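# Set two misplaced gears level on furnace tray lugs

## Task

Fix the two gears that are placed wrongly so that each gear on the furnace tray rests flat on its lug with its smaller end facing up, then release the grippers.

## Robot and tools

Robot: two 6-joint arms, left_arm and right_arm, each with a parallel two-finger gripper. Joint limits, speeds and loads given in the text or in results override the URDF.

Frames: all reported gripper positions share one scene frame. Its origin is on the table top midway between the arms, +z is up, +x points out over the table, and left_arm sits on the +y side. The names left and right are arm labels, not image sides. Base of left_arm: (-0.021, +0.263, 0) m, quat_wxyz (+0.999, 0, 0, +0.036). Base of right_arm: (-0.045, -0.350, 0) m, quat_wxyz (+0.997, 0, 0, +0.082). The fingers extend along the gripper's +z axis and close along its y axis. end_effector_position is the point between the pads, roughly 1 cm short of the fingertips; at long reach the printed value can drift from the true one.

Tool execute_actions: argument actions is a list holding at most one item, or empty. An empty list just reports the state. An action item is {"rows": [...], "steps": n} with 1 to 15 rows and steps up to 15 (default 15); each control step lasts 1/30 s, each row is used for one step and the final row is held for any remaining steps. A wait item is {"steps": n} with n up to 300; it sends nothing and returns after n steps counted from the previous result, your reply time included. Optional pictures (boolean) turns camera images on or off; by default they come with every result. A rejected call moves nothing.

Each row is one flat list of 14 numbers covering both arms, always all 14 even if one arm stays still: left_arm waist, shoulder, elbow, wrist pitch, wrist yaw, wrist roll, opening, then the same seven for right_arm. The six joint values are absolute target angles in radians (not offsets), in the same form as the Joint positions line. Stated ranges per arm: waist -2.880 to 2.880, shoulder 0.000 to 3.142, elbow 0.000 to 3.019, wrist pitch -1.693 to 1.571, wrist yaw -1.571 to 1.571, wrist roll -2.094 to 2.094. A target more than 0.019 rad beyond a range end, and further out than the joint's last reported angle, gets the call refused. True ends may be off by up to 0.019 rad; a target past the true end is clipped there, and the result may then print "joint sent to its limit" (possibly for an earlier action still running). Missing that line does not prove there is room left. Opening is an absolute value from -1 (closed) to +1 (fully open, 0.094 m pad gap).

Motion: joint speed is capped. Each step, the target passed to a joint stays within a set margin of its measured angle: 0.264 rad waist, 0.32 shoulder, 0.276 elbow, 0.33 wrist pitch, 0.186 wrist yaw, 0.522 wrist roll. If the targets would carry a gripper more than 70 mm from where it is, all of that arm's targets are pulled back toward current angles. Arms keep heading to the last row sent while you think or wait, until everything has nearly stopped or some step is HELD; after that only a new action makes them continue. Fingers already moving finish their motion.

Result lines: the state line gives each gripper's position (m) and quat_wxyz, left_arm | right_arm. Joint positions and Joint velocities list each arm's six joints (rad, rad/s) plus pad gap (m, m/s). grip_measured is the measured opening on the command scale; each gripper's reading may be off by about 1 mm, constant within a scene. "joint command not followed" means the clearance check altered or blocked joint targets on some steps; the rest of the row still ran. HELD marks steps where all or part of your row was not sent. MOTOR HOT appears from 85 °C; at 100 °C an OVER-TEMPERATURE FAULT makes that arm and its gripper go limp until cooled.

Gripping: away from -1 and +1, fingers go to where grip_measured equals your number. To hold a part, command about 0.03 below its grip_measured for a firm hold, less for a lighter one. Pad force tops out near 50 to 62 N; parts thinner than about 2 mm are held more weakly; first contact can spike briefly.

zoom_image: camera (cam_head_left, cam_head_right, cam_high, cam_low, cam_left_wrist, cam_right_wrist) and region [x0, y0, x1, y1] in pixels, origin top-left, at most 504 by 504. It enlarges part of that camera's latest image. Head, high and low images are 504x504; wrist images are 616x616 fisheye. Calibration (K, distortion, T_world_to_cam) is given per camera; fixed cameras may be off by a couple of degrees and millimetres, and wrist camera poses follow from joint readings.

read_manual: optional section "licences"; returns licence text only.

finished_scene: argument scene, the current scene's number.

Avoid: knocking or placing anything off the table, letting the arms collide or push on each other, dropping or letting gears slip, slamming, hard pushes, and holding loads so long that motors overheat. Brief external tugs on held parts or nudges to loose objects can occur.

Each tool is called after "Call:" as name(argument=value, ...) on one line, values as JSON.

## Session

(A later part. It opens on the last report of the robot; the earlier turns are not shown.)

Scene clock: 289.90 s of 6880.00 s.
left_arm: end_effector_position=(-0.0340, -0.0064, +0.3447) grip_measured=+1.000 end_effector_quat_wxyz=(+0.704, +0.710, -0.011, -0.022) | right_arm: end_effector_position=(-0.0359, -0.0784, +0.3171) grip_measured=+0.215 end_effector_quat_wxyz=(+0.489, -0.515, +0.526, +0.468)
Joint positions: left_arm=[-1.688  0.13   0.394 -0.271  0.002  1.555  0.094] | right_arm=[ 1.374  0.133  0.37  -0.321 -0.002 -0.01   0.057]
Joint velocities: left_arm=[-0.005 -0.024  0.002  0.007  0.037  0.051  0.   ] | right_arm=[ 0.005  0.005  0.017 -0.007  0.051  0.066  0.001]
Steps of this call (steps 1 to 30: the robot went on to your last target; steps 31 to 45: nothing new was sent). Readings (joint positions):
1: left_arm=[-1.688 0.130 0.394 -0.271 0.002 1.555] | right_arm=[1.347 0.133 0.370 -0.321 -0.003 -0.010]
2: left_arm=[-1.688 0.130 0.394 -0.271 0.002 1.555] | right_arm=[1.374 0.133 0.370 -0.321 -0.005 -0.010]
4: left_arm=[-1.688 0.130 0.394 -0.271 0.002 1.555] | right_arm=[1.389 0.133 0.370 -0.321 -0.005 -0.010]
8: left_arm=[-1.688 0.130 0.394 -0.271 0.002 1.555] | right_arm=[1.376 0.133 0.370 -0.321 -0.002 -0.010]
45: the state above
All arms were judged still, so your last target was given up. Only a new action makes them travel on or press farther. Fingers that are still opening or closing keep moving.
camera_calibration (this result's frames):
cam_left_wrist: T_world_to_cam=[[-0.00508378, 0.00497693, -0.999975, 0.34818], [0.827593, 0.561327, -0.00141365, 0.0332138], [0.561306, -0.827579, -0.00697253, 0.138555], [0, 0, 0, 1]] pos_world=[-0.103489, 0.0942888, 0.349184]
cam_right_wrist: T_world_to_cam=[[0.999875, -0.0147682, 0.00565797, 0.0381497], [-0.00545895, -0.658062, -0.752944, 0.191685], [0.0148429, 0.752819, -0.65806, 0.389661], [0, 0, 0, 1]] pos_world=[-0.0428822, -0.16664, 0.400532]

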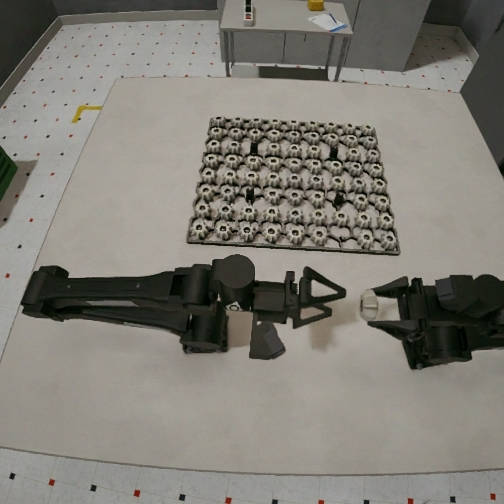

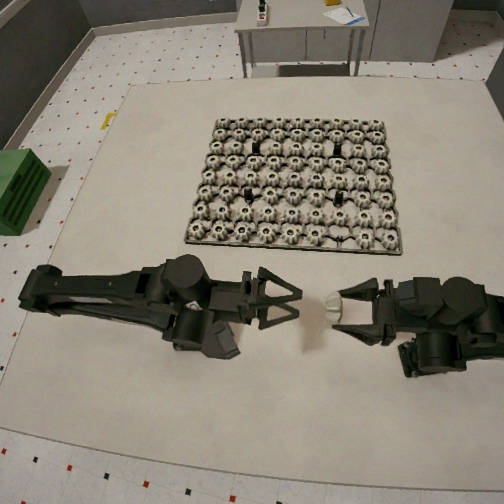

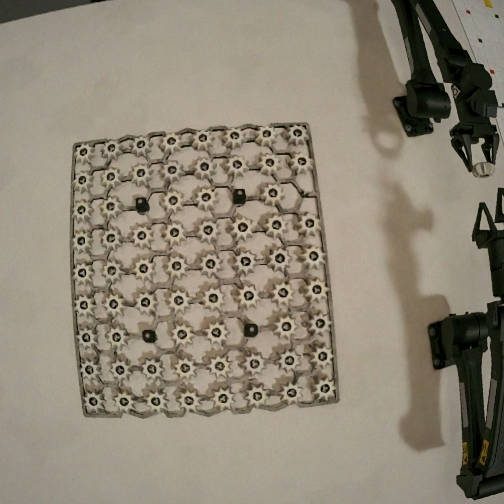

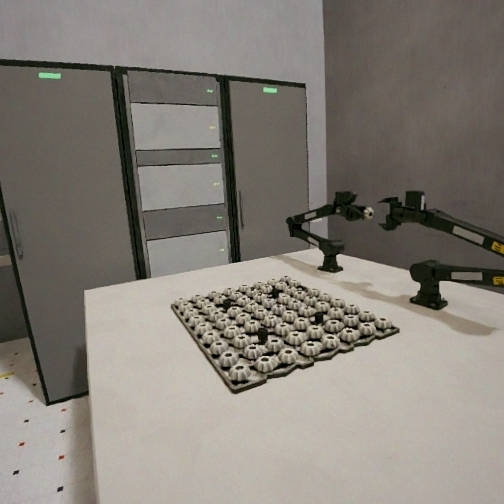

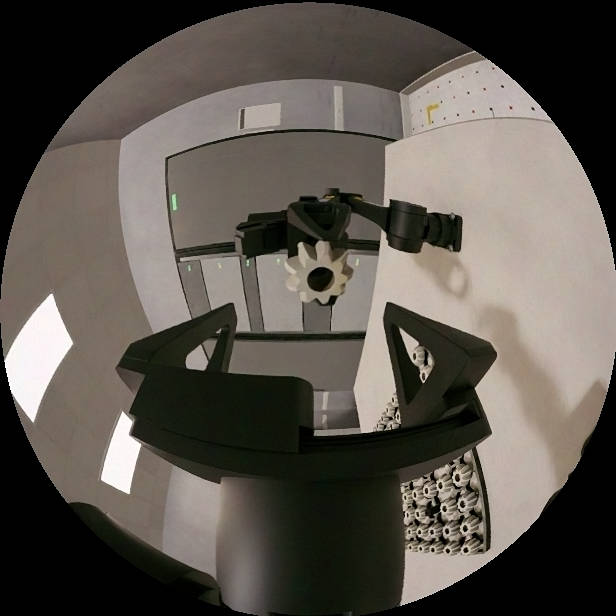

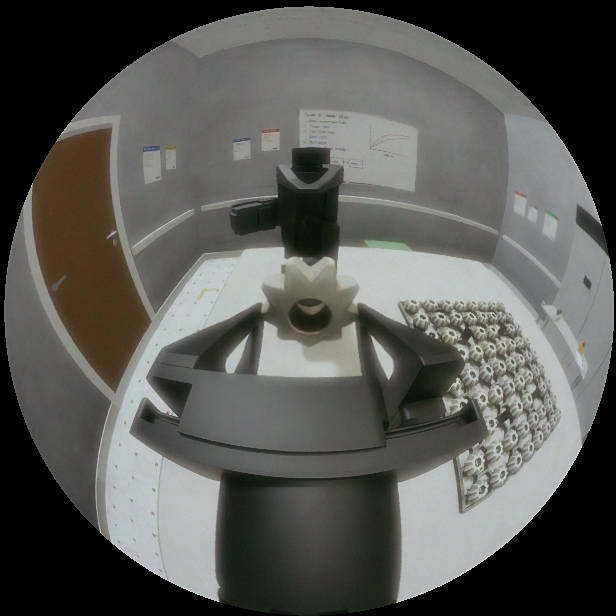

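Call:
execute_actions(actions=[{"rows":[[-1.682,0.16,0.408,-0.248,0,1.57,1,1.368,0.125,0.404,-0.245,0,0,0.17],[-1.682,0.16,0.408,-0.248,0,1.57,1,1.368,0.125,0.404,-0.245,0,0,0.17],[-1.682,0.195,0.411,-0.217,0,1.57,1,1.368,0.125,0.404,-0.245,0,0,0.17],[-1.682,0.195,0.411,-0.217,0,1.57,1,1.368,0.125,0.404,-0.245,0,0,0.17],[-1.682,0.23,0.414,-0.186,0,1.57,1,1.368,0.125,0.404,-0.245,0,0,0.17],[-1.682,0.23,0.414,-0.186,0,1.57,1,1.368,0.125,0.404,-0.245,0,0,0.17],[-1.682,0.265,0.418,-0.155,0,1.57,1,1.368,0.125,0.404,-0.245,0,0,0.17],[-1.682,0.265,0.418,-0.155,0,1.57,1,1.368,0.125,0.404,-0.245,0,0,0.17],[-1.682,0.30,0.421,-0.123,0,1.57,1,1.368,0.125,0.404,-0.245,0,0,0.17],[-1.682,0.30,0.421,-0.123,0,1.57,1,1.368,0.125,0.404,-0.245,0,0,0.17],[-1.682,0.335,0.425,-0.092,0,1.57,1,1.368,0.125,0.404,-0.245,0,0,0.17],[-1.682,0.335,0.425,-0.092,0,1.57,1,1.368,0.125,0.404,-0.245,0,0,0.17],[-1.682,0.37,0.43,-0.06,0,1.57,1,1.368,0.125,0.404,-0.245,0,0,0.17]],"steps":15}], pictures=false)

Call:
execute_actions(actions=[{"steps":30}])

Scene clock: 313.77 s of 6880.00 s.
left_arm: end_effector_position=(-0.0361, -0.0545, +0.3272) grip_measured=+1.000 end_effector_quat_wxyz=(+0.687, +0.726, -0.011, -0.021) | right_arm: end_effector_position=(-0.0359, -0.0779, +0.3249) grip_measured=+0.215 end_effector_quat_wxyz=(+0.497, -0.507, +0.518, +0.476)
Joint positions: left_arm=[-1.688  0.357  0.394 -0.091  0.002  1.556  0.094] | right_arm=[ 1.374  0.133  0.37  -0.289 -0.002 -0.01   0.057]
Joint velocities: left_arm=[-0.015  0.366  0.002  0.232  0.022 -0.081  0.   ] | right_arm=[-0.015  0.005 -0.002 -0.002  0.037 -0.022 -0.001]
Steps of this call (steps 1 to 90: nothing new was sent; then 20.37 s passed at rest; steps 91 to 105: all 15 steps of this action). Readings (joint positions):
91: left_arm=[-1.688 0.131 0.394 -0.270 0.002 1.555] | right_arm=[1.374 0.133 0.370 -0.316 -0.002 -0.010]
92: left_arm=[-1.688 0.134 0.394 -0.268 0.002 1.555] | right_arm=[1.374 0.133 0.370 -0.308 -0.002 -0.010]
94: left_arm=[-1.688 0.151 0.394 -0.251 0.002 1.556] | right_arm=[1.374 0.133 0.370 -0.294 -0.002 -0.010]
98: left_arm=[-1.688 0.224 0.394 -0.194 0.002 1.556] | right_arm=[1.374 0.133 0.370 -0.289 -0.002 -0.010]
105: the state above

Scene clock: 314.77 s of 6880.00 s.
left_arm: end_effector_position=(-0.0363, -0.0579, +0.3263) grip_measured=+1.000 end_effector_quat_wxyz=(+0.687, +0.726, -0.011, -0.021) | right_arm: end_effector_position=(-0.0359, -0.0779, +0.3251) grip_measured=+0.215 end_effector_quat_wxyz=(+0.497, -0.507, +0.518, +0.477)
Joint positions: left_arm=[-1.688  0.373  0.394 -0.075  0.002  1.556  0.094] | right_arm=[ 1.374  0.133  0.37  -0.288 -0.002 -0.01   0.057]
Joint velocities: left_arm=[ 0.015 -0.005 -0.012  0.002 -0.007 -0.125  0.   ] | right_arm=[-0.015  0.015  0.002  0.017 -0.037  0.022  0.001]
Steps of this call (steps 1 to 30: the robot went on to your last target). Readings (joint positions):
1: left_arm=[-1.688 0.367 0.394 -0.086 0.002 1.556] | right_arm=[1.374 0.133 0.370 -0.289 -0.002 -0.010]
2: left_arm=[-1.688 0.372 0.394 -0.081 0.002 1.556] | right_arm=[1.374 0.133 0.370 -0.289 -0.002 -0.010]
4: left_arm=[-1.688 0.373 0.394 -0.077 0.002 1.556] | right_arm=[1.374 0.133 0.370 -0.289 -0.002 -0.010]
8: left_arm=[-1.688 0.373 0.394 -0.075 0.002 1.556] | right_arm=[1.374 0.133 0.370 -0.288 -0.002 -0.010]
30: the state above
All arms were judged still, so your last target was given up. Only a new action makes them travel on or press farther. Fingers that are still opening or closing keep moving.
camera_calibration (this result's frames):
cam_left_wrist: T_world_to_cam=[[-0.00264248, 0.0518121, -0.998653, 0.332424], [0.827568, 0.56072, 0.0269015, 0.0546675], [0.561359, -0.826383, -0.0443598, 0.109386], [0, 0, 0, 1]] pos_world=[-0.105767, 0.0425176, 0.335358]
cam_right_wrist: T_world_to_cam=[[0.999868, -0.0149639, 0.0062805, 0.0378758], [-0.00461132, -0.633025, -0.774117, 0.20697], [0.0155596, 0.773987, -0.633011, 0.388071], [0, 0, 0, 1]] pos_world=[-0.0429546, -0.168778, 0.405635]

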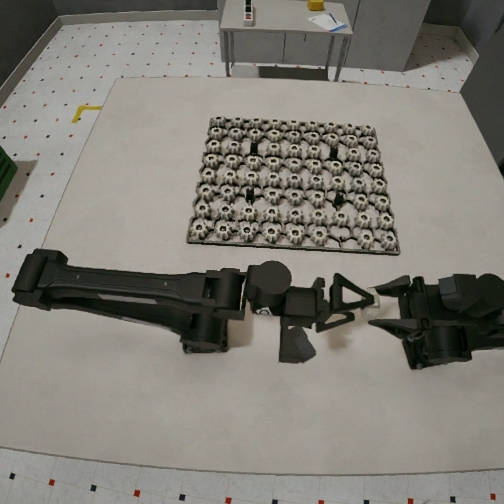

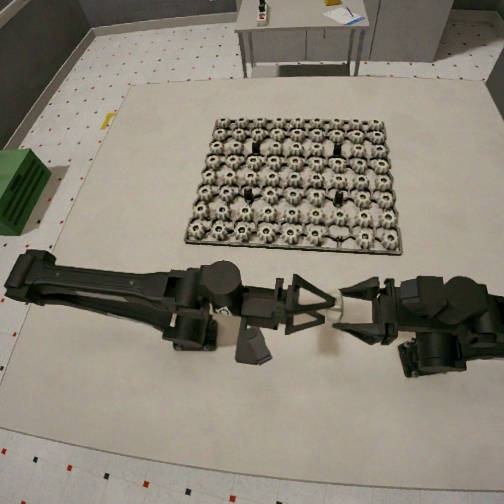

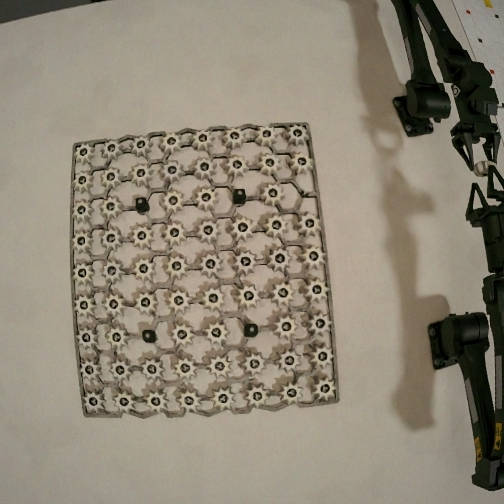

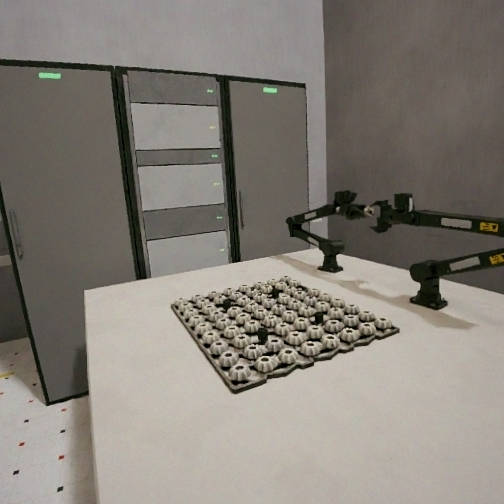

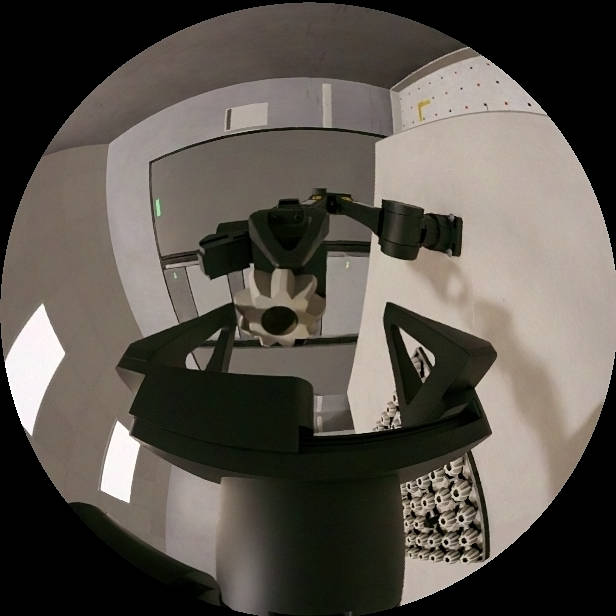

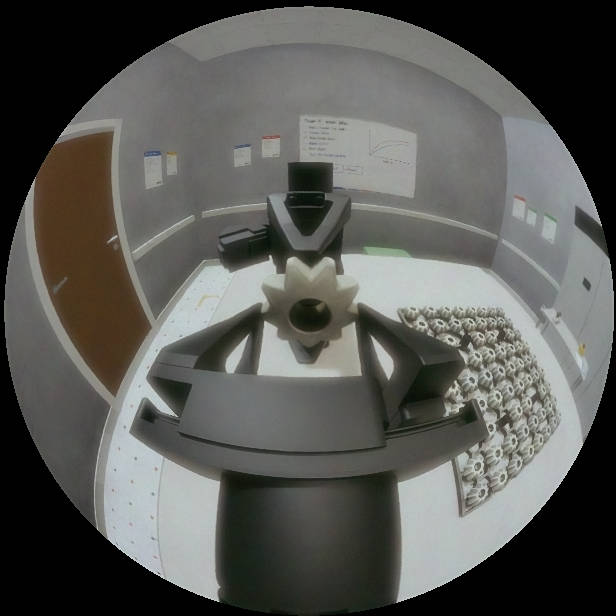

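Call:
execute_actions(actions=[{"rows":[[-1.682,0.37,0.46,-0.06,0,1.57,1,1.368,0.125,0.404,-0.245,0,0,0.17]],"steps":15}], pictures=false)

Call:
execute_actions(actions=[{"steps":20}], pictures=false)

Scene clock: 324.40 s of 6880.00 s.
left_arm: end_effector_position=(-0.0363, -0.0579, +0.3263) grip_measured=+1.000 end_effector_quat_wxyz=(+0.687, +0.726, -0.011, -0.021) | right_arm: end_effector_position=(-0.0359, -0.0779, +0.3251) grip_measured=+0.215 end_effector_quat_wxyz=(+0.497, -0.507, +0.518, +0.477)
Joint positions: left_arm=[-1.688  0.373  0.394 -0.075  0.002  1.556  0.094] | right_arm=[ 1.374  0.133  0.37  -0.288 -0.002 -0.01   0.057]
Joint velocities: left_arm=[-0.005 -0.005 -0.002 -0.007  0.022 -0.022  0.   ] | right_arm=[-0.015 -0.005 -0.002  0.002 -0.007 -0.007  0.001]
Steps of this call (steps 1 to 90: nothing new was sent; then 6.13 s passed at rest; steps 91 to 105: all 15 steps of this action). Readings (joint positions):
91: left_arm=[-1.688 0.373 0.394 -0.075 0.002 1.556] | right_arm=[1.374 0.133 0.370 -0.288 -0.002 -0.010]
92: left_arm=[-1.688 0.373 0.394 -0.075 0.002 1.556] | right_arm=[1.374 0.133 0.370 -0.288 -0.002 -0.010]
94: left_arm=[-1.688 0.373 0.394 -0.075 0.002 1.556] | right_arm=[1.374 0.133 0.370 -0.288 -0.002 -0.010]
98: left_arm=[-1.688 0.373 0.394 -0.075 0.002 1.556] | right_arm=[1.374 0.133 0.370 -0.288 -0.002 -0.010]
105: the state above

Scene clock: 325.07 s of 6880.00 s.
left_arm: end_effector_position=(-0.0363, -0.0579, +0.3263) grip_measured=+1.000 end_effector_quat_wxyz=(+0.687, +0.726, -0.011, -0.021) | right_arm: end_effector_position=(-0.0359, -0.0779, +0.3251) grip_measured=+0.215 end_effector_quat_wxyz=(+0.497, -0.507, +0.518, +0.477)
Joint positions: left_arm=[-1.688  0.373  0.394 -0.075  0.002  1.556  0.094] | right_arm=[ 1.374  0.133  0.37  -0.288 -0.002 -0.01   0.057]
Joint velocities: left_arm=[-0.015  0.005  0.007  0.017  0.022 -0.007  0.   ] | right_arm=[-0.005 -0.005 -0.002 -0.002  0.007 -0.007  0.   ]
Steps of this call (steps 1 to 15: the robot went on to your last target; steps 16 to 20: nothing new was sent). Readings (joint positions):
1: left_arm=[-1.688 0.373 0.394 -0.075 0.002 1.556] | right_arm=[1.374 0.133 0.370 -0.288 -0.002 -0.010]
2: left_arm=[-1.688 0.373 0.394 -0.075 0.002 1.556] | right_arm=[1.374 0.133 0.370 -0.288 -0.002 -0.010]
4: left_arm=[-1.688 0.373 0.394 -0.075 0.002 1.556] | right_arm=[1.374 0.133 0.370 -0.288 -0.002 -0.010]
8: left_arm=[-1.688 0.373 0.394 -0.075 0.002 1.556] | right_arm=[1.374 0.133 0.370 -0.288 -0.002 -0.010]
20: the state above
All arms were judged still, so your last target was given up. Only a new action makes them travel on or press farther. Fingers that are still opening or closing keep moving.

Use wrist pitch instead (+0.07).

Call:
execute_actions(actions=[{"rows":[[-1.682,0.37,0.43,0.01,0,1.57,1,1.368,0.125,0.404,-0.245,0,0,0.17]],"steps":15}], pictures=false)

Call:
execute_actions(actions=[{"rows":[[-1.682,0.40,0.43,0.045,0,1.57,1,1.368,0.125,0.404,-0.245,0,0,0.17],[-1.682,0.40,0.43,0.045,0,1.57,1,1.368,0.125,0.404,-0.245,0,0,0.17],[-1.682,0.40,0.43,0.045,0,1.57,1,1.368,0.125,0.404,-0.245,0,0,0.17],[-1.682,0.43,0.43,0.08,0,1.57,1,1.368,0.125,0.404,-0.245,0,0,0.17],[-1.682,0.43,0.43,0.08,0,1.57,1,1.368,0.125,0.404,-0.245,0,0,0.17],[-1.682,0.43,0.43,0.08,0,1.57,1,1.368,0.125,0.404,-0.245,0,0,0.17],[-1.682,0.455,0.43,0.11,0,1.57,1,1.368,0.125,0.404,-0.245,0,0,0.17]],"steps":15}], pictures=false)

Call:
execute_actions(actions=[{"steps":20}])

Scene clock: 339.63 s of 6880.00 s.
left_arm: end_effector_position=(-0.0363, -0.0582, +0.3430) grip_measured=+1.000 end_effector_quat_wxyz=(+0.711, +0.702, -0.011, -0.022) | right_arm: end_effector_position=(-0.0359, -0.0779, +0.3251) grip_measured=+0.215 end_effector_quat_wxyz=(+0.497, -0.507, +0.518, +0.477)
Joint positions: left_arm=[-1.688  0.372  0.394 -0.008  0.002  1.556  0.094] | right_arm=[ 1.374  0.133  0.37  -0.288 -0.002 -0.01   0.057]
Joint velocities: left_arm=[ 0.005 -0.005 -0.012  0.022 -0.022  0.007  0.   ] | right_arm=[-0.005 -0.005  0.002  0.002 -0.037  0.007 -0.001]
Steps of this call (steps 1 to 90: nothing new was sent; then 11.07 s passed at rest; steps 91 to 105: all 15 steps of this action). Readings (joint positions):
91: left_arm=[-1.688 0.373 0.394 -0.064 0.002 1.556] | right_arm=[1.374 0.133 0.370 -0.288 -0.002 -0.010]
92: left_arm=[-1.688 0.373 0.394 -0.046 0.002 1.556] | right_arm=[1.374 0.133 0.370 -0.288 -0.002 -0.010]
94: left_arm=[-1.688 0.372 0.394 -0.017 0.002 1.556] | right_arm=[1.374 0.133 0.370 -0.288 -0.002 -0.010]
98: left_arm=[-1.688 0.372 0.394 -0.008 0.002 1.556] | right_arm=[1.374 0.133 0.370 -0.288 -0.002 -0.010]
105: the state above

Scene clock: 340.13 s of 6880.00 s.
left_arm: end_effector_position=(-0.0370, -0.0749, +0.3423) grip_measured=+1.000 end_effector_quat_wxyz=(+0.718, +0.696, -0.011, -0.022) | right_arm: end_effector_position=(-0.0359, -0.0779, +0.3251) grip_measured=+0.215 end_effector_quat_wxyz=(+0.497, -0.507, +0.518, +0.477)
Joint positions: left_arm=[-1.688  0.454  0.394  0.091  0.002  1.556  0.094] | right_arm=[ 1.374  0.133  0.37  -0.288 -0.002 -0.01   0.057]
Joint velocities: left_arm=[-0.015  0.005 -0.007  0.027 -0.007  0.037  0.   ] | right_arm=[-0.005 -0.005  0.007 -0.002  0.007 -0.007 -0.   ]
Steps of this call (steps 1 to 15: all 15 steps of this action). Readings (joint positions):
1: left_arm=[-1.688 0.374 0.394 -0.002 0.002 1.556] | right_arm=[1.374 0.133 0.370 -0.288 -0.002 -0.010]
2: left_arm=[-1.688 0.377 0.394 0.008 0.002 1.556] | right_arm=[1.374 0.133 0.370 -0.288 -0.002 -0.010]
4: left_arm=[-1.688 0.387 0.394 0.030 0.002 1.556] | right_arm=[1.374 0.133 0.370 -0.288 -0.002 -0.010]
8: left_arm=[-1.688 0.426 0.394 0.074 0.002 1.556] | right_arm=[1.374 0.133 0.370 -0.288 -0.002 -0.010]
15: the state above

Scene clock: 340.80 s of 6880.00 s.
left_arm: end_effector_position=(-0.0370, -0.0749, +0.3425) grip_measured=+1.000 end_effector_quat_wxyz=(+0.718, +0.696, -0.011, -0.022) | right_arm: end_effector_position=(-0.0359, -0.0779, +0.3251) grip_measured=+0.215 end_effector_quat_wxyz=(+0.497, -0.507, +0.518, +0.477)
Joint positions: left_arm=[-1.688  0.454  0.394  0.092  0.002  1.556  0.094] | right_arm=[ 1.374  0.133  0.37  -0.288 -0.002 -0.01   0.057]
Joint velocities: left_arm=[ 0.005 -0.015  0.002 -0.007 -0.022 -0.051  0.   ] | right_arm=[-0.015  0.005 -0.007 -0.017 -0.037  0.037  0.   ]
Steps of this call (steps 1 to 15: the robot went on to your last target; steps 16 to 20: nothing new was sent). Readings (joint positions):
1: left_arm=[-1.688 0.454 0.394 0.092 0.002 1.556] | right_arm=[1.374 0.133 0.370 -0.288 -0.002 -0.010]
2: left_arm=[-1.688 0.454 0.394 0.092 0.002 1.556] | right_arm=[1.374 0.133 0.370 -0.288 -0.002 -0.010]
4: left_arm=[-1.688 0.454 0.394 0.092 0.002 1.556] | right_arm=[1.374 0.133 0.370 -0.288 -0.002 -0.010]
8: left_arm=[-1.688 0.454 0.394 0.092 0.002 1.556] | right_arm=[1.374 0.133 0.370 -0.288 -0.002 -0.010]
20: the state above
All arms were judged still, so your last target was given up. Only a new action makes them travel on or press farther. Fingers that are still opening or closing keep moving.
camera_calibration (this result's frames):
cam_left_wrist: T_world_to_cam=[[-0.00604742, -0.0343048, -0.999393, 0.343076], [0.827575, 0.56083, -0.0242586, 0.0819426], [0.561322, -0.82722, 0.0249982, 0.0726163], [0, 0, 0, 1]] pos_world=[-0.1065, 0.0258829, 0.34304]
cam_right_wrist: T_world_to_cam=[[0.999868, -0.0149639, 0.0062805, 0.0378758], [-0.00461132, -0.633025, -0.774117, 0.20697], [0.0155596, 0.773987, -0.633011, 0.388071], [0, 0, 0, 1]] pos_world=[-0.0429546, -0.168778, 0.405635]

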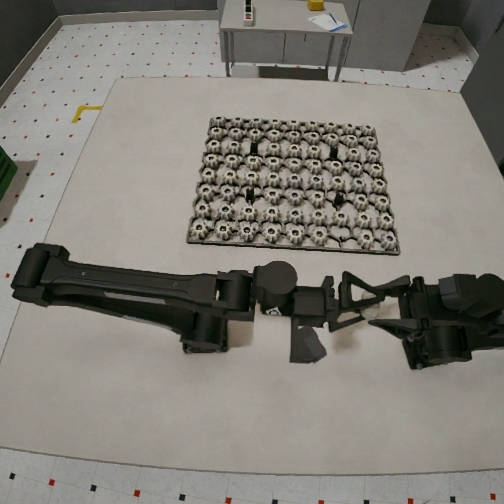

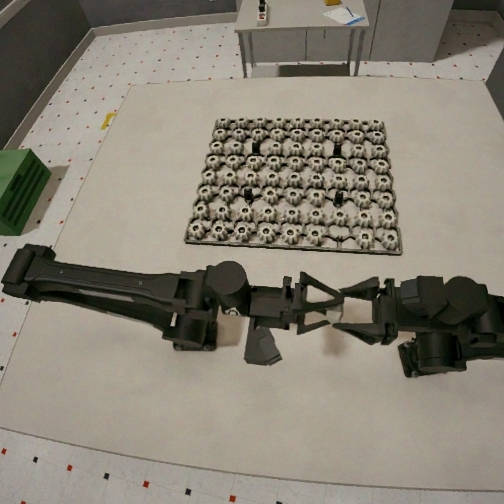

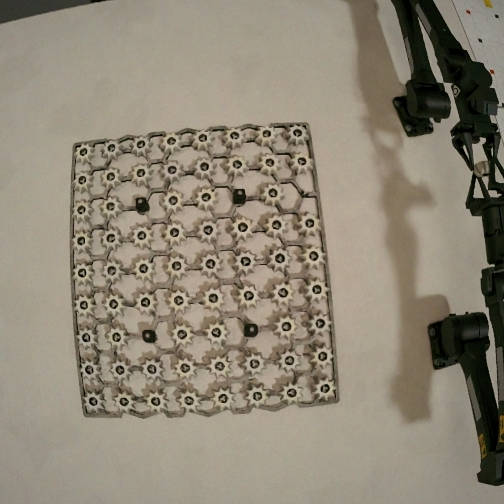

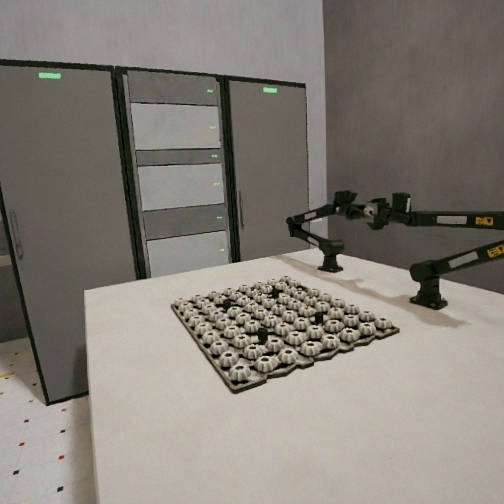

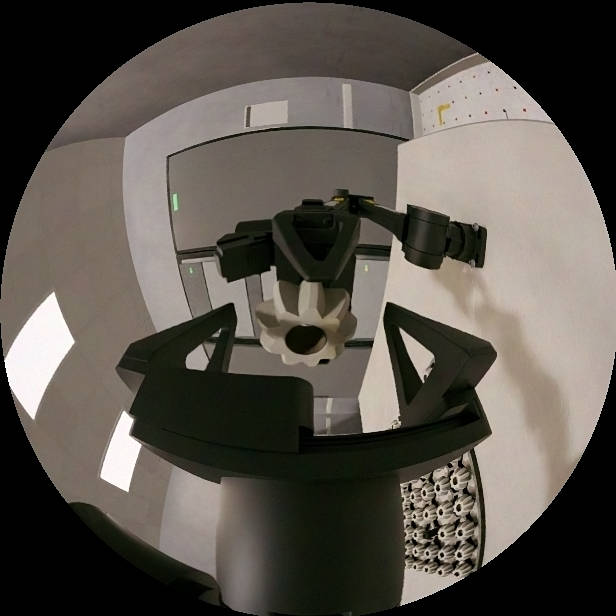

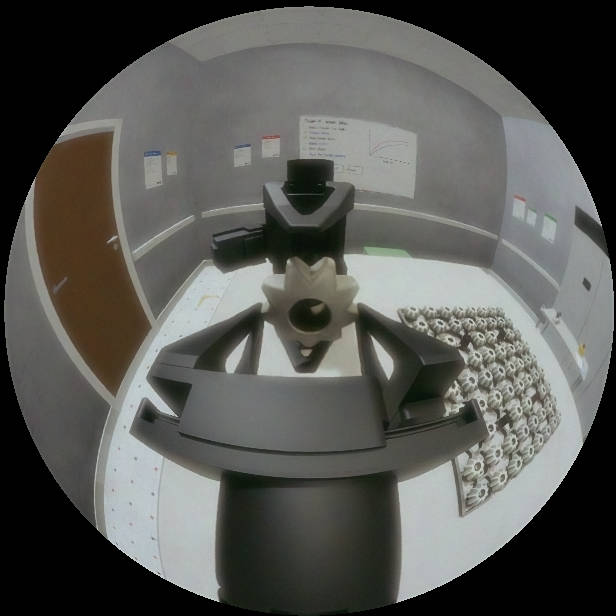

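Good. Close left.

Call:
execute_actions(actions=[{"rows":[[-1.682,0.455,0.43,0.11,0,1.57,0.6,1.368,0.125,0.404,-0.245,0,0,0.17],[-1.682,0.455,0.43,0.11,0,1.57,0.5,1.368,0.125,0.404,-0.245,0,0,0.17],[-1.682,0.455,0.43,0.11,0,1.57,0.4,1.368,0.125,0.404,-0.245,0,0,0.17],[-1.682,0.455,0.43,0.11,0,1.57,0.3,1.368,0.125,0.404,-0.245,0,0,0.17],[-1.682,0.455,0.43,0.11,0,1.57,0.25,1.368,0.125,0.404,-0.245,0,0,0.17],[-1.682,0.455,0.43,0.11,0,1.57,0.2,1.368,0.125,0.404,-0.245,0,0,0.17],[-1.682,0.455,0.43,0.11,0,1.57,0.15,1.368,0.125,0.404,-0.245,0,0,0.17],[-1.682,0.455,0.43,0.11,0,1.57,0.1,1.368,0.125,0.404,-0.245,0,0,0.17],[-1.682,0.455,0.43,0.11,0,1.57,0.05,1.368,0.125,0.404,-0.245,0,0,0.17]],"steps":15}], pictures=false)

Scene clock: 364.73 s of 6880.00 s.
left_arm: end_effector_position=(-0.0370, -0.0749, +0.3437) grip_measured=+0.188 end_effector_quat_wxyz=(+0.720, +0.694, -0.011, -0.022) | right_arm: end_effector_position=(-0.0359, -0.0778, +0.3250) grip_measured=+0.215 end_effector_quat_wxyz=(+0.497, -0.507, +0.518, +0.477)
Joint positions: left_arm=[-1.688  0.454  0.394  0.097  0.002  1.556  0.056] | right_arm=[ 1.374  0.134  0.37  -0.288 -0.002 -0.01   0.057]
Joint velocities: left_arm=[-0.005 -0.005 -0.002  0.002  0.037 -0.037  0.   ] | right_arm=[-0.005  0.005 -0.012  0.002  0.007 -0.007  0.001]
Steps of this call (steps 1 to 90: nothing new was sent; then 20.43 s passed at rest; steps 91 to 105: all 15 steps of this action). Readings (joint positions):
91: left_arm=[-1.688 0.454 0.394 0.092 0.002 1.556] | right_arm=[1.374 0.133 0.370 -0.288 -0.002 -0.010]
92: left_arm=[-1.688 0.454 0.394 0.092 0.002 1.556] | right_arm=[1.374 0.133 0.370 -0.288 -0.002 -0.010]
94: left_arm=[-1.688 0.454 0.394 0.092 0.002 1.556] | right_arm=[1.374 0.133 0.370 -0.288 -0.002 -0.010]
98: left_arm=[-1.688 0.454 0.394 0.097 0.002 1.556] | right_arm=[1.374 0.134 0.370 -0.288 -0.002 -0.010]
105: the state above

Call:
execute_actions(actions=[{"rows":[[-1.682,0.455,0.43,0.11,0,1.57,0.15,1.368,0.125,0.404,-0.245,0,0,0.8]],"steps":10}], pictures=false)

Call:
execute_actions(actions=[{"rows":[[-1.682,0.4,0.43,0.05,0,1.57,0.15,1.368,0.125,0.404,-0.245,0,0,0.8],[-1.682,0.4,0.43,0.05,0,1.57,0.15,1.368,0.125,0.404,-0.245,0,0,0.8],[-1.682,0.35,0.43,0.0,0,1.57,0.15,1.368,0.125,0.404,-0.245,0,0,0.8],[-1.682,0.35,0.43,0.0,0,1.57,0.15,1.368,0.125,0.404,-0.245,0,0,0.8],[-1.682,0.3,0.43,-0.05,0,1.57,0.15,1.368,0.125,0.404,-0.245,0,0,0.8],[-1.682,0.3,0.43,-0.05,0,1.57,0.15,1.368,0.125,0.404,-0.245,0,0,0.8],[-1.682,0.25,0.43,-0.1,0,1.57,0.15,1.368,0.125,0.404,-0.245,0,0,0.8],[-1.682,0.25,0.43,-0.1,0,1.57,0.15,1.368,0.125,0.404,-0.245,0,0,0.8],[-1.682,0.2,0.43,-0.15,0,1.57,0.15,1.368,0.125,0.404,-0.245,0,0,0.8]],"steps":15}], pictures=false)

Call:
execute_actions(actions=[{"rows":[[-1.682,0.2,0.43,-0.15,0,1.57,0.15,-0.8,0.125,0.404,-0.245,0,0,0.8]],"steps":15}], pictures=false)

Call:
execute_actions(actions=[{"steps":40}], pictures=false)

Call:
execute_actions(actions=[{"rows":[[-1.6,0.3,0.5,-0.2,0,1.4,0.15,-0.8,0.125,0.404,-0.245,0,0,0.8],[-1.55,0.4,0.56,-0.27,0,1.3,0.15,-0.8,0.125,0.404,-0.245,0,0,0.8],[-1.5,0.5,0.62,-0.34,0,1.2,0.15,-0.8,0.125,0.404,-0.245,0,0,0.8],[-1.45,0.6,0.68,-0.41,0,1.1,0.15,-0.8,0.125,0.404,-0.245,0,0,0.8],[-1.4,0.7,0.74,-0.48,0,1.0,0.15,-0.8,0.125,0.404,-0.245,0,0,0.8],[-1.35,0.8,0.8,-0.55,0,0.9,0.15,-0.8,0.125,0.404,-0.245,0,0,0.8],[-1.3,0.9,0.86,-0.62,0,0.8,0.15,-0.8,0.125,0.404,-0.245,0,0,0.8],[-1.25,1.0,0.93,-0.70,0,0.7,0.15,-0.8,0.125,0.404,-0.245,0,0,0.8],[-1.2,1.1,1.0,-0.78,0,0.6,0.15,-0.8,0.125,0.404,-0.245,0,0,0.8],[-1.15,1.2,1.07,-0.86,0,0.5,0.15,-0.8,0.125,0.404,-0.245,0,0,0.8],[-1.1,1.3,1.14,-0.94,0,0.4,0.15,-0.8,0.125,0.404,-0.245,0,0,0.8],[-1.05,1.4,1.21,-1.02,0,0.28,0.15,-0.8,0.125,0.404,-0.245,0,0,0.8],[-1.0,1.5,1.28,-1.1,0,0.16,0.15,-0.8,0.125,0.404,-0.245,0,0,0.8],[-0.97,1.6,1.35,-1.17,0,0.04,0.15,-0.8,0.125,0.404,-0.245,0,0,0.8],[-0.949,1.70,1.41,-1.235,0,-0.09,0.15,-0.8,0.125,0.404,-0.245,0,0,0.8]],"steps":15}], pictures=false)

Call:
execute_actions(actions=[{"steps":60}])

Scene clock: 405.13 s of 6880.00 s.
left_arm: end_effector_position=(-0.0371, -0.0757, +0.3424) grip_measured=+0.188 end_effector_quat_wxyz=(+0.718, +0.695, -0.011, -0.022) | right_arm: end_effector_position=(-0.0359, -0.0778, +0.3302) grip_measured=+0.798 end_effector_quat_wxyz=(+0.503, -0.502, +0.513, +0.482)
Joint positions: left_arm=[-1.688  0.458  0.394  0.097  0.002  1.556  0.056] | right_arm=[ 1.374  0.133  0.37  -0.268 -0.002 -0.01   0.084]
Joint velocities: left_arm=[-0.005  0.005 -0.002  0.007 -0.081 -0.007 -0.001] | right_arm=[-0.015 -0.005  0.007 -0.002 -0.007 -0.066 -0.   ]
Steps of this call (steps 1 to 15: the robot went on to your last target; steps 16 to 90: nothing new was sent; then 37.07 s passed at rest; steps 91 to 100: all 10 steps of this action). Readings (joint positions):
91: left_arm=[-1.688 0.454 0.394 0.097 0.002 1.556] | right_arm=[1.374 0.134 0.370 -0.287 -0.002 -0.010]
92: left_arm=[-1.688 0.454 0.394 0.097 0.002 1.556] | right_arm=[1.374 0.134 0.370 -0.281 -0.002 -0.010]
94: left_arm=[-1.688 0.457 0.394 0.097 0.002 1.556] | right_arm=[1.374 0.133 0.370 -0.271 -0.002 -0.010]
98: left_arm=[-1.688 0.458 0.394 0.097 0.002 1.556] | right_arm=[1.374 0.133 0.370 -0.268 -0.002 -0.010]
100: the state above

Scene clock: 405.63 s of 6880.00 s.
left_arm: end_effector_position=(-0.0346, -0.0201, +0.3579) grip_measured=+0.188 end_effector_quat_wxyz=(+0.724, +0.690, -0.011, -0.022) | right_arm: end_effector_position=(-0.0359, -0.0778, +0.3302) grip_measured=+0.798 end_effector_quat_wxyz=(+0.503, -0.502, +0.513, +0.482)
Joint positions: left_arm=[-1.688  0.195  0.394 -0.151  0.002  1.556  0.056] | right_arm=[ 1.374  0.133  0.37  -0.268 -0.002 -0.01   0.084]
Joint velocities: left_arm=[-0.005  0.034 -0.002 -0.071 -0.007 -0.007  0.   ] | right_arm=[-0.005 -0.005 -0.012 -0.002 -0.066 -0.007  0.   ]
Steps of this call (steps 1 to 15: all 15 steps of this action). Readings (joint positions):
1: left_arm=[-1.688 0.455 0.394 0.087 0.002 1.556] | right_arm=[1.374 0.133 0.370 -0.268 -0.002 -0.010]
2: left_arm=[-1.688 0.448 0.394 0.072 0.002 1.556] | right_arm=[1.374 0.133 0.370 -0.268 -0.002 -0.010]
4: left_arm=[-1.688 0.419 0.394 0.023 0.002 1.556] | right_arm=[1.374 0.133 0.370 -0.268 -0.002 -0.010]
8: left_arm=[-1.688 0.314 0.394 -0.074 0.002 1.556] | right_arm=[1.374 0.133 0.370 -0.268 -0.002 -0.010]
15: the state above

Scene clock: 406.13 s of 6880.00 s.
left_arm: end_effector_position=(-0.0347, -0.0213, +0.3546) grip_measured=+0.188 end_effector_quat_wxyz=(+0.719, +0.694, -0.011, -0.022) | right_arm: end_effector_position=(+0.2222, -0.2976, +0.3302) grip_measured=+0.799 end_effector_quat_wxyz=(+0.693, -0.074, +0.714, +0.065)
Joint positions: left_arm=[-1.688  0.2    0.394 -0.159  0.002  1.556  0.056] | right_arm=[ 0.033  0.133  0.37  -0.268  0.    -0.01   0.085]
Joint velocities: left_arm=[ 0.005 -0.005  0.002 -0.002  0.022  0.051 -0.   ] | right_arm=[-2.886 -0.015  0.002  0.007 -0.007 -0.081  0.   ]
Steps of this call (steps 1 to 15: all 15 steps of this action). Readings (joint positions):
1: left_arm=[-1.688 0.196 0.394 -0.153 0.002 1.556] | right_arm=[1.352 0.133 0.370 -0.268 -0.008 -0.010]
2: left_arm=[-1.688 0.197 0.394 -0.156 0.002 1.556] | right_arm=[1.289 0.133 0.370 -0.268 -0.008 -0.010]
4: left_arm=[-1.688 0.199 0.394 -0.158 0.002 1.556] | right_arm=[1.111 0.133 0.370 -0.268 -0.005 -0.010]
8: left_arm=[-1.688 0.200 0.394 -0.159 0.002 1.556] | right_arm=[0.721 0.133 0.370 -0.268 -0.001 -0.010]
15: the state above

Scene clock: 407.47 s of 6880.00 s.
left_arm: end_effector_position=(-0.0347, -0.0213, +0.3546) grip_measured=+0.188 end_effector_quat_wxyz=(+0.719, +0.694, -0.011, -0.022) | right_arm: end_effector_position=(+0.1729, -0.5136, +0.3302) grip_measured=+0.799 end_effector_quat_wxyz=(+0.660, +0.223, +0.682, -0.223)
Joint positions: left_arm=[-1.688  0.2    0.394 -0.159  0.002  1.556  0.056] | right_arm=[-0.803  0.133  0.37  -0.268  0.002 -0.009  0.085]
Joint velocities: left_arm=[-0.015 -0.005 -0.002  0.007 -0.007 -0.022  0.001] | right_arm=[-0.005  0.005  0.007 -0.002 -0.037 -0.022  0.   ]
Steps of this call (steps 1 to 30: the robot went on to your last target; steps 31 to 40: nothing new was sent). Readings (joint positions):
1: left_arm=[-1.688 0.200 0.394 -0.159 0.002 1.556] | right_arm=[-0.065 0.133 0.370 -0.268 0.000 -0.010]
2: left_arm=[-1.688 0.200 0.394 -0.159 0.002 1.556] | right_arm=[-0.164 0.133 0.370 -0.268 0.000 -0.010]
4: left_arm=[-1.688 0.200 0.394 -0.159 0.002 1.556] | right_arm=[-0.361 0.133 0.370 -0.268 0.000 -0.010]
8: left_arm=[-1.688 0.200 0.394 -0.159 0.002 1.556] | right_arm=[-0.739 0.133 0.370 -0.268 0.002 -0.009]
40: the state above
All arms were judged still, so your last target was given up. Only a new action makes them travel on or press farther. Fingers that are still opening or closing keep moving.

Scene clock: 407.97 s of 6880.00 s.
left_arm: end_effector_position=(+0.2092, -0.0985, +0.1932) grip_measured=+0.189 end_effector_quat_wxyz=(+0.170, +0.729, +0.663, -0.031) | right_arm: end_effector_position=(+0.1729, -0.5136, +0.3302) grip_measured=+0.799 end_effector_quat_wxyz=(+0.660, +0.223, +0.682, -0.223)
Joint positions: left_arm=[-1.074  1.268  1.036 -0.992  0.004  0.665  0.056] | right_arm=[-0.803  0.133  0.37  -0.268  0.002 -0.009  0.085]
Joint velocities: left_arm=[ 1.206  2.427  1.556 -2.22  -0.007 -2.015 -0.001] | right_arm=[-0.005  0.005 -0.002 -0.017  0.007  0.051  0.   ]
Steps of this call (steps 1 to 15: all 15 steps of this action). Readings (joint positions):
1: left_arm=[-1.682 0.206 0.396 -0.167 0.005 1.536] | right_arm=[-0.803 0.133 0.370 -0.268 0.002 -0.009]
2: left_arm=[-1.661 0.228 0.410 -0.194 0.007 1.497] | right_arm=[-0.803 0.133 0.370 -0.268 0.002 -0.009]
4: left_arm=[-1.580 0.342 0.474 -0.290 0.008 1.395] | right_arm=[-0.803 0.133 0.370 -0.268 0.002 -0.009]
8: left_arm=[-1.389 0.680 0.667 -0.510 0.006 1.144] | right_arm=[-0.803 0.133 0.370 -0.268 0.002 -0.009]
15: the state above

Scene clock: 409.97 s of 6880.00 s.
left_arm: end_effector_position=(+0.2978, -0.1160, +0.1113) grip_measured=+0.189 end_effector_quat_wxyz=(-0.010, +0.387, +0.922, +0.006) | right_arm: end_effector_position=(+0.1729, -0.5136, +0.3302) grip_measured=+0.799 end_effector_quat_wxyz=(+0.660, +0.223, +0.682, -0.223)
Joint positions: left_arm=[-0.944  1.72   1.351 -1.226 -0.002 -0.075  0.056] | right_arm=[-0.803  0.133  0.37  -0.268  0.002 -0.009  0.085]
Joint velocities: left_arm=[-0.015 -0.015 -0.007 -0.007  0.022 -0.037 -0.002] | right_arm=[-0.005  0.005 -0.012 -0.007  0.037 -0.007  0.   ]
Steps of this call (steps 1 to 45: the robot went on to your last target; steps 46 to 60: nothing new was sent). Readings (joint positions):
1: left_arm=[-1.036 1.350 1.089 -1.059 0.003 0.594] | right_arm=[-0.803 0.133 0.370 -0.268 0.002 -0.009]
2: left_arm=[-1.003 1.433 1.140 -1.108 0.000 0.523] | right_arm=[-0.803 0.133 0.370 -0.268 0.002 -0.009]
4: left_arm=[-0.958 1.592 1.248 -1.174 -0.002 0.354] | right_arm=[-0.803 0.133 0.370 -0.268 0.002 -0.009]
8: left_arm=[-0.928 1.777 1.351 -1.195 -0.002 0.098] | right_arm=[-0.803 0.133 0.370 -0.268 0.002 -0.009]
60: the state above
All arms were judged still, so your last target was given up. Only a new action makes them travel on or press farther. Fingers that are still opening or closing keep moving.
camera_calibration (this result's frames):
cam_left_wrist: T_world_to_cam=[[-0.721557, -0.692328, -0.0060821, 0.138861], [-0.547143, 0.564816, 0.617753, 0.160662], [-0.424252, 0.449072, -0.786349, 0.38828], [0, 0, 0, 1]] pos_world=[0.35283, -0.168972, 0.206919]
cam_right_wrist: T_world_to_cam=[[-0.584966, -0.811038, 0.00564092, -0.312038], [-0.502961, 0.357289, -0.787004, 0.535071], [0.636275, -0.463208, -0.616922, -0.0227805], [0, 0, 0, 1]] pos_world=[0.101083, -0.454802, 0.40881]

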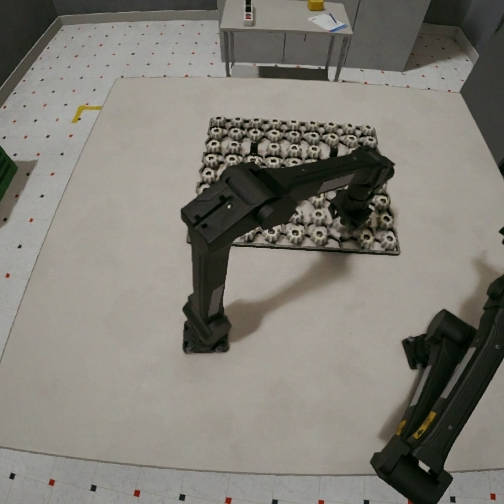

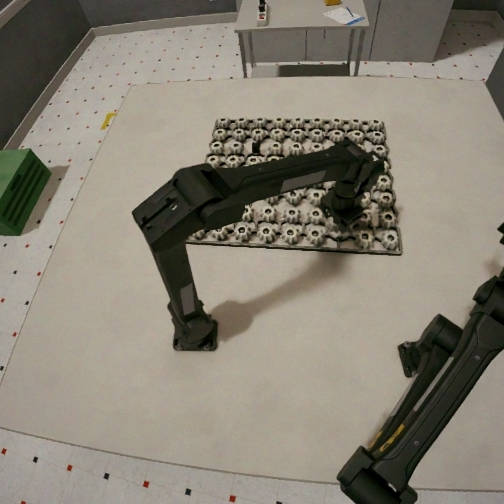

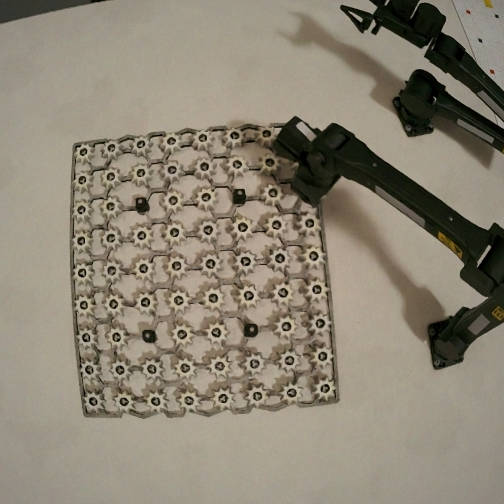

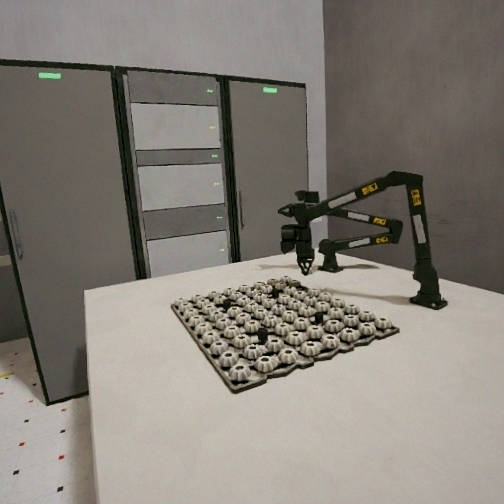

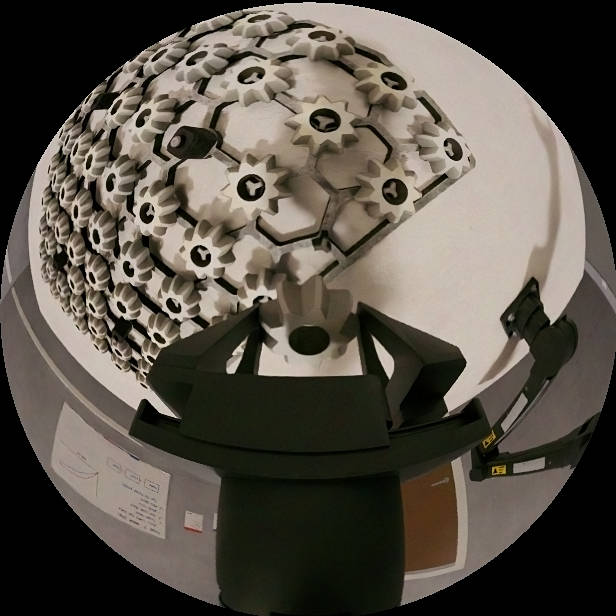

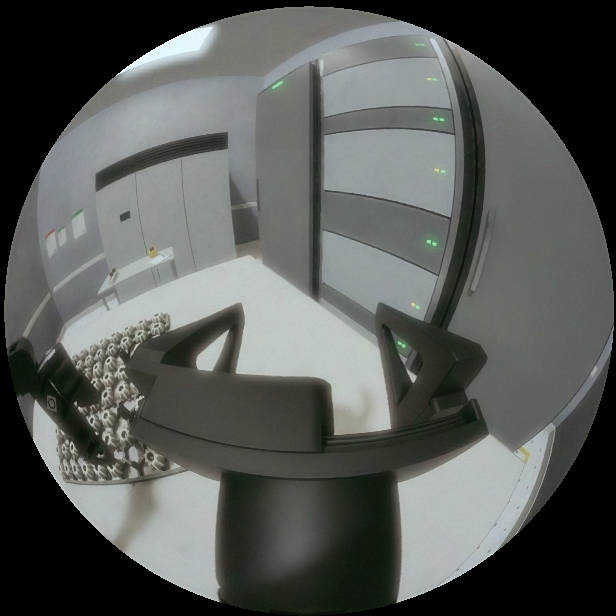

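Call:
execute_actions(actions=[{"rows":[[-0.968,1.735,1.34,-1.18,0,-0.09,0.15,-0.8,0.125,0.404,-0.245,0,0,0.8],[-0.968,1.735,1.34,-1.18,0,-0.09,0.15,-0.8,0.125,0.404,-0.245,0,0,0.8],[-0.968,1.735,1.34,-1.18,0,-0.09,0.15,-0.8,0.125,0.404,-0.245,0,0,0.8],[-0.968,1.75,1.325,-1.14,0,-0.09,0.15,-0.8,0.125,0.404,-0.245,0,0,0.8],[-0.968,1.75,1.325,-1.14,0,-0.09,0.15,-0.8,0.125,0.404,-0.245,0,0,0.8],[-0.968,1.75,1.325,-1.14,0,-0.09,0.15,-0.8,0.125,0.404,-0.245,0,0,0.8],[-0.968,1.765,1.31,-1.105,0,-0.09,0.15,-0.8,0.125,0.404,-0.245,0,0,0.8],[-0.968,1.765,1.31,-1.105,0,-0.09,0.15,-0.8,0.125,0.404,-0.245,0,0,0.8],[-0.968,1.765,1.31,-1.105,0,-0.09,0.15,-0.8,0.125,0.404,-0.245,0,0,0.8],[-0.968,1.782,1.30,-1.072,0,-0.09,0.15,-0.8,0.125,0.404,-0.245,0,0,0.8]],"steps":15}], pictures=false)

Call:
execute_actions(actions=[{"steps":30}])

Scene clock: 426.93 s of 6880.00 s.
left_arm: end_effector_position=(+0.2968, -0.1302, +0.0610) grip_measured=+0.189 end_effector_quat_wxyz=(-0.000, +0.396, +0.918, +0.001) | right_arm: end_effector_position=(+0.1729, -0.5136, +0.3302) grip_measured=+0.799 end_effector_quat_wxyz=(+0.660, +0.223, +0.682, -0.223)
Joint positions: left_arm=[-0.963  1.786  1.298 -1.084 -0.002 -0.075  0.056] | right_arm=[-0.803  0.133  0.37  -0.268  0.002 -0.009  0.085]
Joint velocities: left_arm=[ 0.005  0.132 -0.056  0.027 -0.007  0.007 -0.001] | right_arm=[-0.005 -0.005 -0.007 -0.012 -0.022  0.007 -0.   ]
Steps of this call (steps 1 to 90: nothing new was sent; then 13.47 s passed at rest; steps 91 to 105: all 15 steps of this action). Readings (joint positions):
91: left_arm=[-0.945 1.720 1.350 -1.221 -0.002 -0.075] | right_arm=[-0.803 0.133 0.370 -0.268 0.002 -0.009]
92: left_arm=[-0.946 1.720 1.347 -1.209 -0.002 -0.075] | right_arm=[-0.803 0.133 0.370 -0.268 0.002 -0.009]
94: left_arm=[-0.951 1.724 1.342 -1.189 -0.002 -0.075] | right_arm=[-0.803 0.133 0.370 -0.268 0.002 -0.009]
98: left_arm=[-0.961 1.739 1.324 -1.136 -0.002 -0.075] | right_arm=[-0.803 0.133 0.370 -0.268 0.002 -0.009]
105: the state above

Scene clock: 427.93 s of 6880.00 s.
left_arm: end_effector_position=(+0.2961, -0.1293, +0.0570) grip_measured=+0.189 end_effector_quat_wxyz=(-0.003, +0.396, +0.918, +0.002) | right_arm: end_effector_position=(+0.1729, -0.5136, +0.3302) grip_measured=+0.799 end_effector_quat_wxyz=(+0.660, +0.223, +0.682, -0.223)
Joint positions: left_arm=[-0.963  1.792  1.294 -1.081 -0.002 -0.075  0.056] | right_arm=[-0.803  0.133  0.37  -0.268  0.002 -0.009  0.085]
Joint velocities: left_arm=[-0.005  0.005  0.002 -0.022  0.007  0.007  0.   ] | right_arm=[-0.024 -0.005  0.002 -0.012 -0.051 -0.037 -0.001]
Steps of this call (steps 1 to 15: the robot went on to your last target; steps 16 to 30: nothing new was sent). Readings (joint positions):
1: left_arm=[-0.963 1.789 1.296 -1.083 -0.002 -0.075] | right_arm=[-0.803 0.133 0.370 -0.268 0.002 -0.009]
2: left_arm=[-0.963 1.791 1.295 -1.083 -0.002 -0.075] | right_arm=[-0.803 0.133 0.370 -0.268 0.002 -0.009]
4: left_arm=[-0.963 1.792 1.294 -1.083 -0.002 -0.075] | right_arm=[-0.803 0.133 0.370 -0.268 0.002 -0.009]
8: left_arm=[-0.963 1.792 1.294 -1.081 -0.002 -0.075] | right_arm=[-0.803 0.133 0.370 -0.268 0.002 -0.009]
30: the state above
All arms were judged still, so your last target was given up. Only a new action makes them travel on or press farther. Fingers that are still opening or closing keep moving.
camera_calibration (this result's frames):
cam_left_wrist: T_world_to_cam=[[-0.73483, -0.678235, -0.00461383, 0.133743], [-0.542328, 0.58347, 0.60452, 0.202524], [-0.407315, 0.446722, -0.796577, 0.346204], [0, 0, 0, 1]] pos_world=[0.349127, -0.182114, 0.153965]
cam_right_wrist: T_world_to_cam=[[-0.584966, -0.811038, 0.00564092, -0.312038], [-0.502961, 0.357289, -0.787004, 0.535071], [0.636275, -0.463208, -0.616922, -0.0227805], [0, 0, 0, 1]] pos_world=[0.101083, -0.454802, 0.40881]

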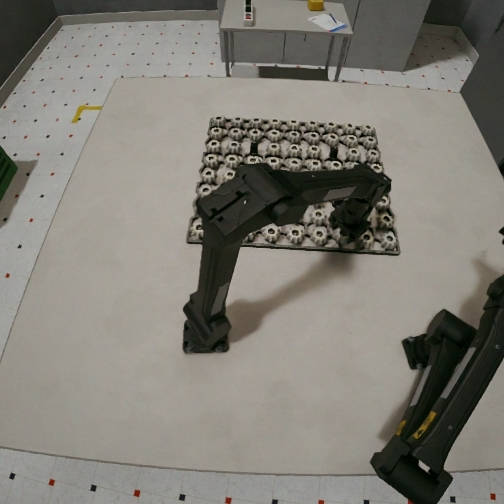

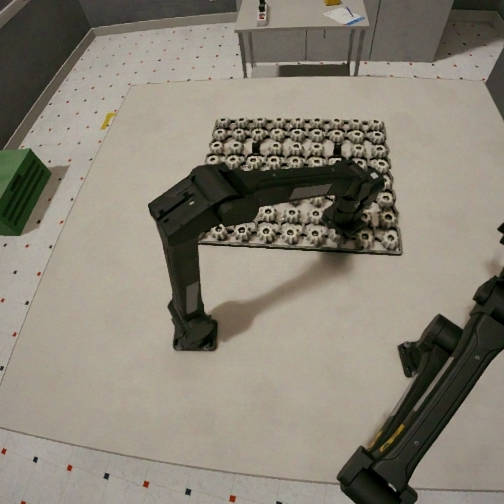

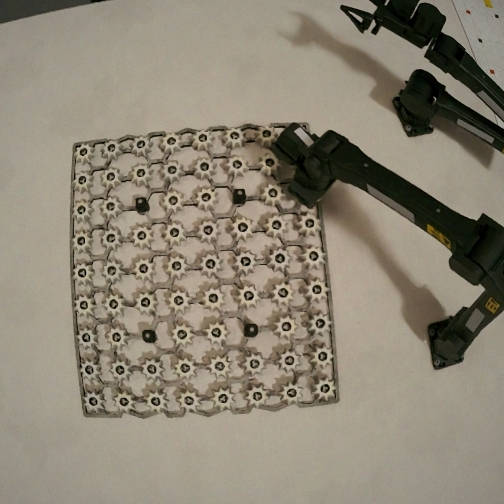

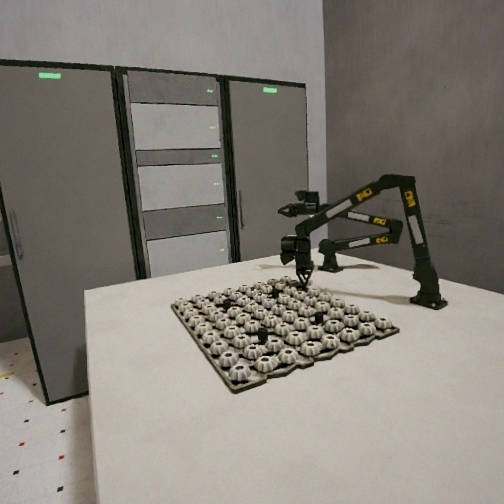

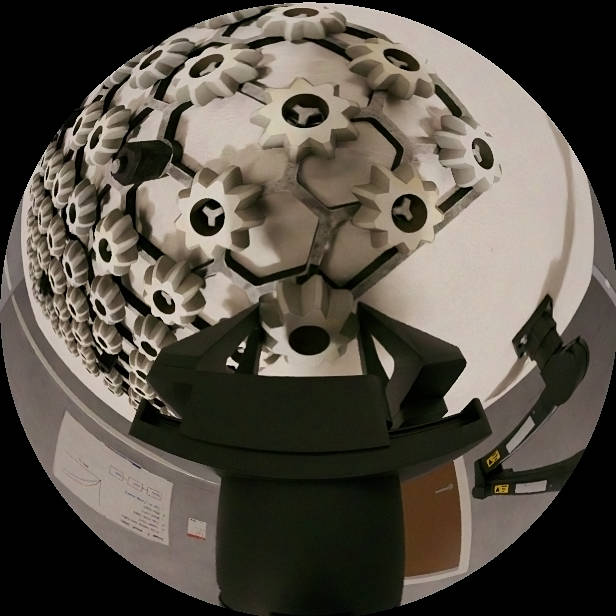

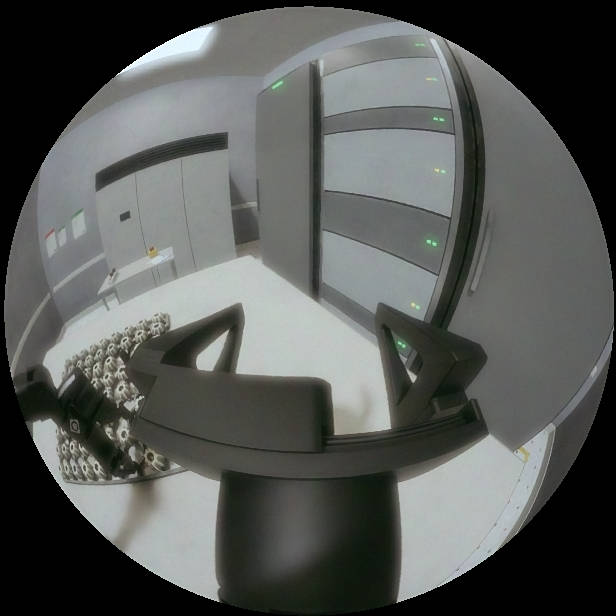

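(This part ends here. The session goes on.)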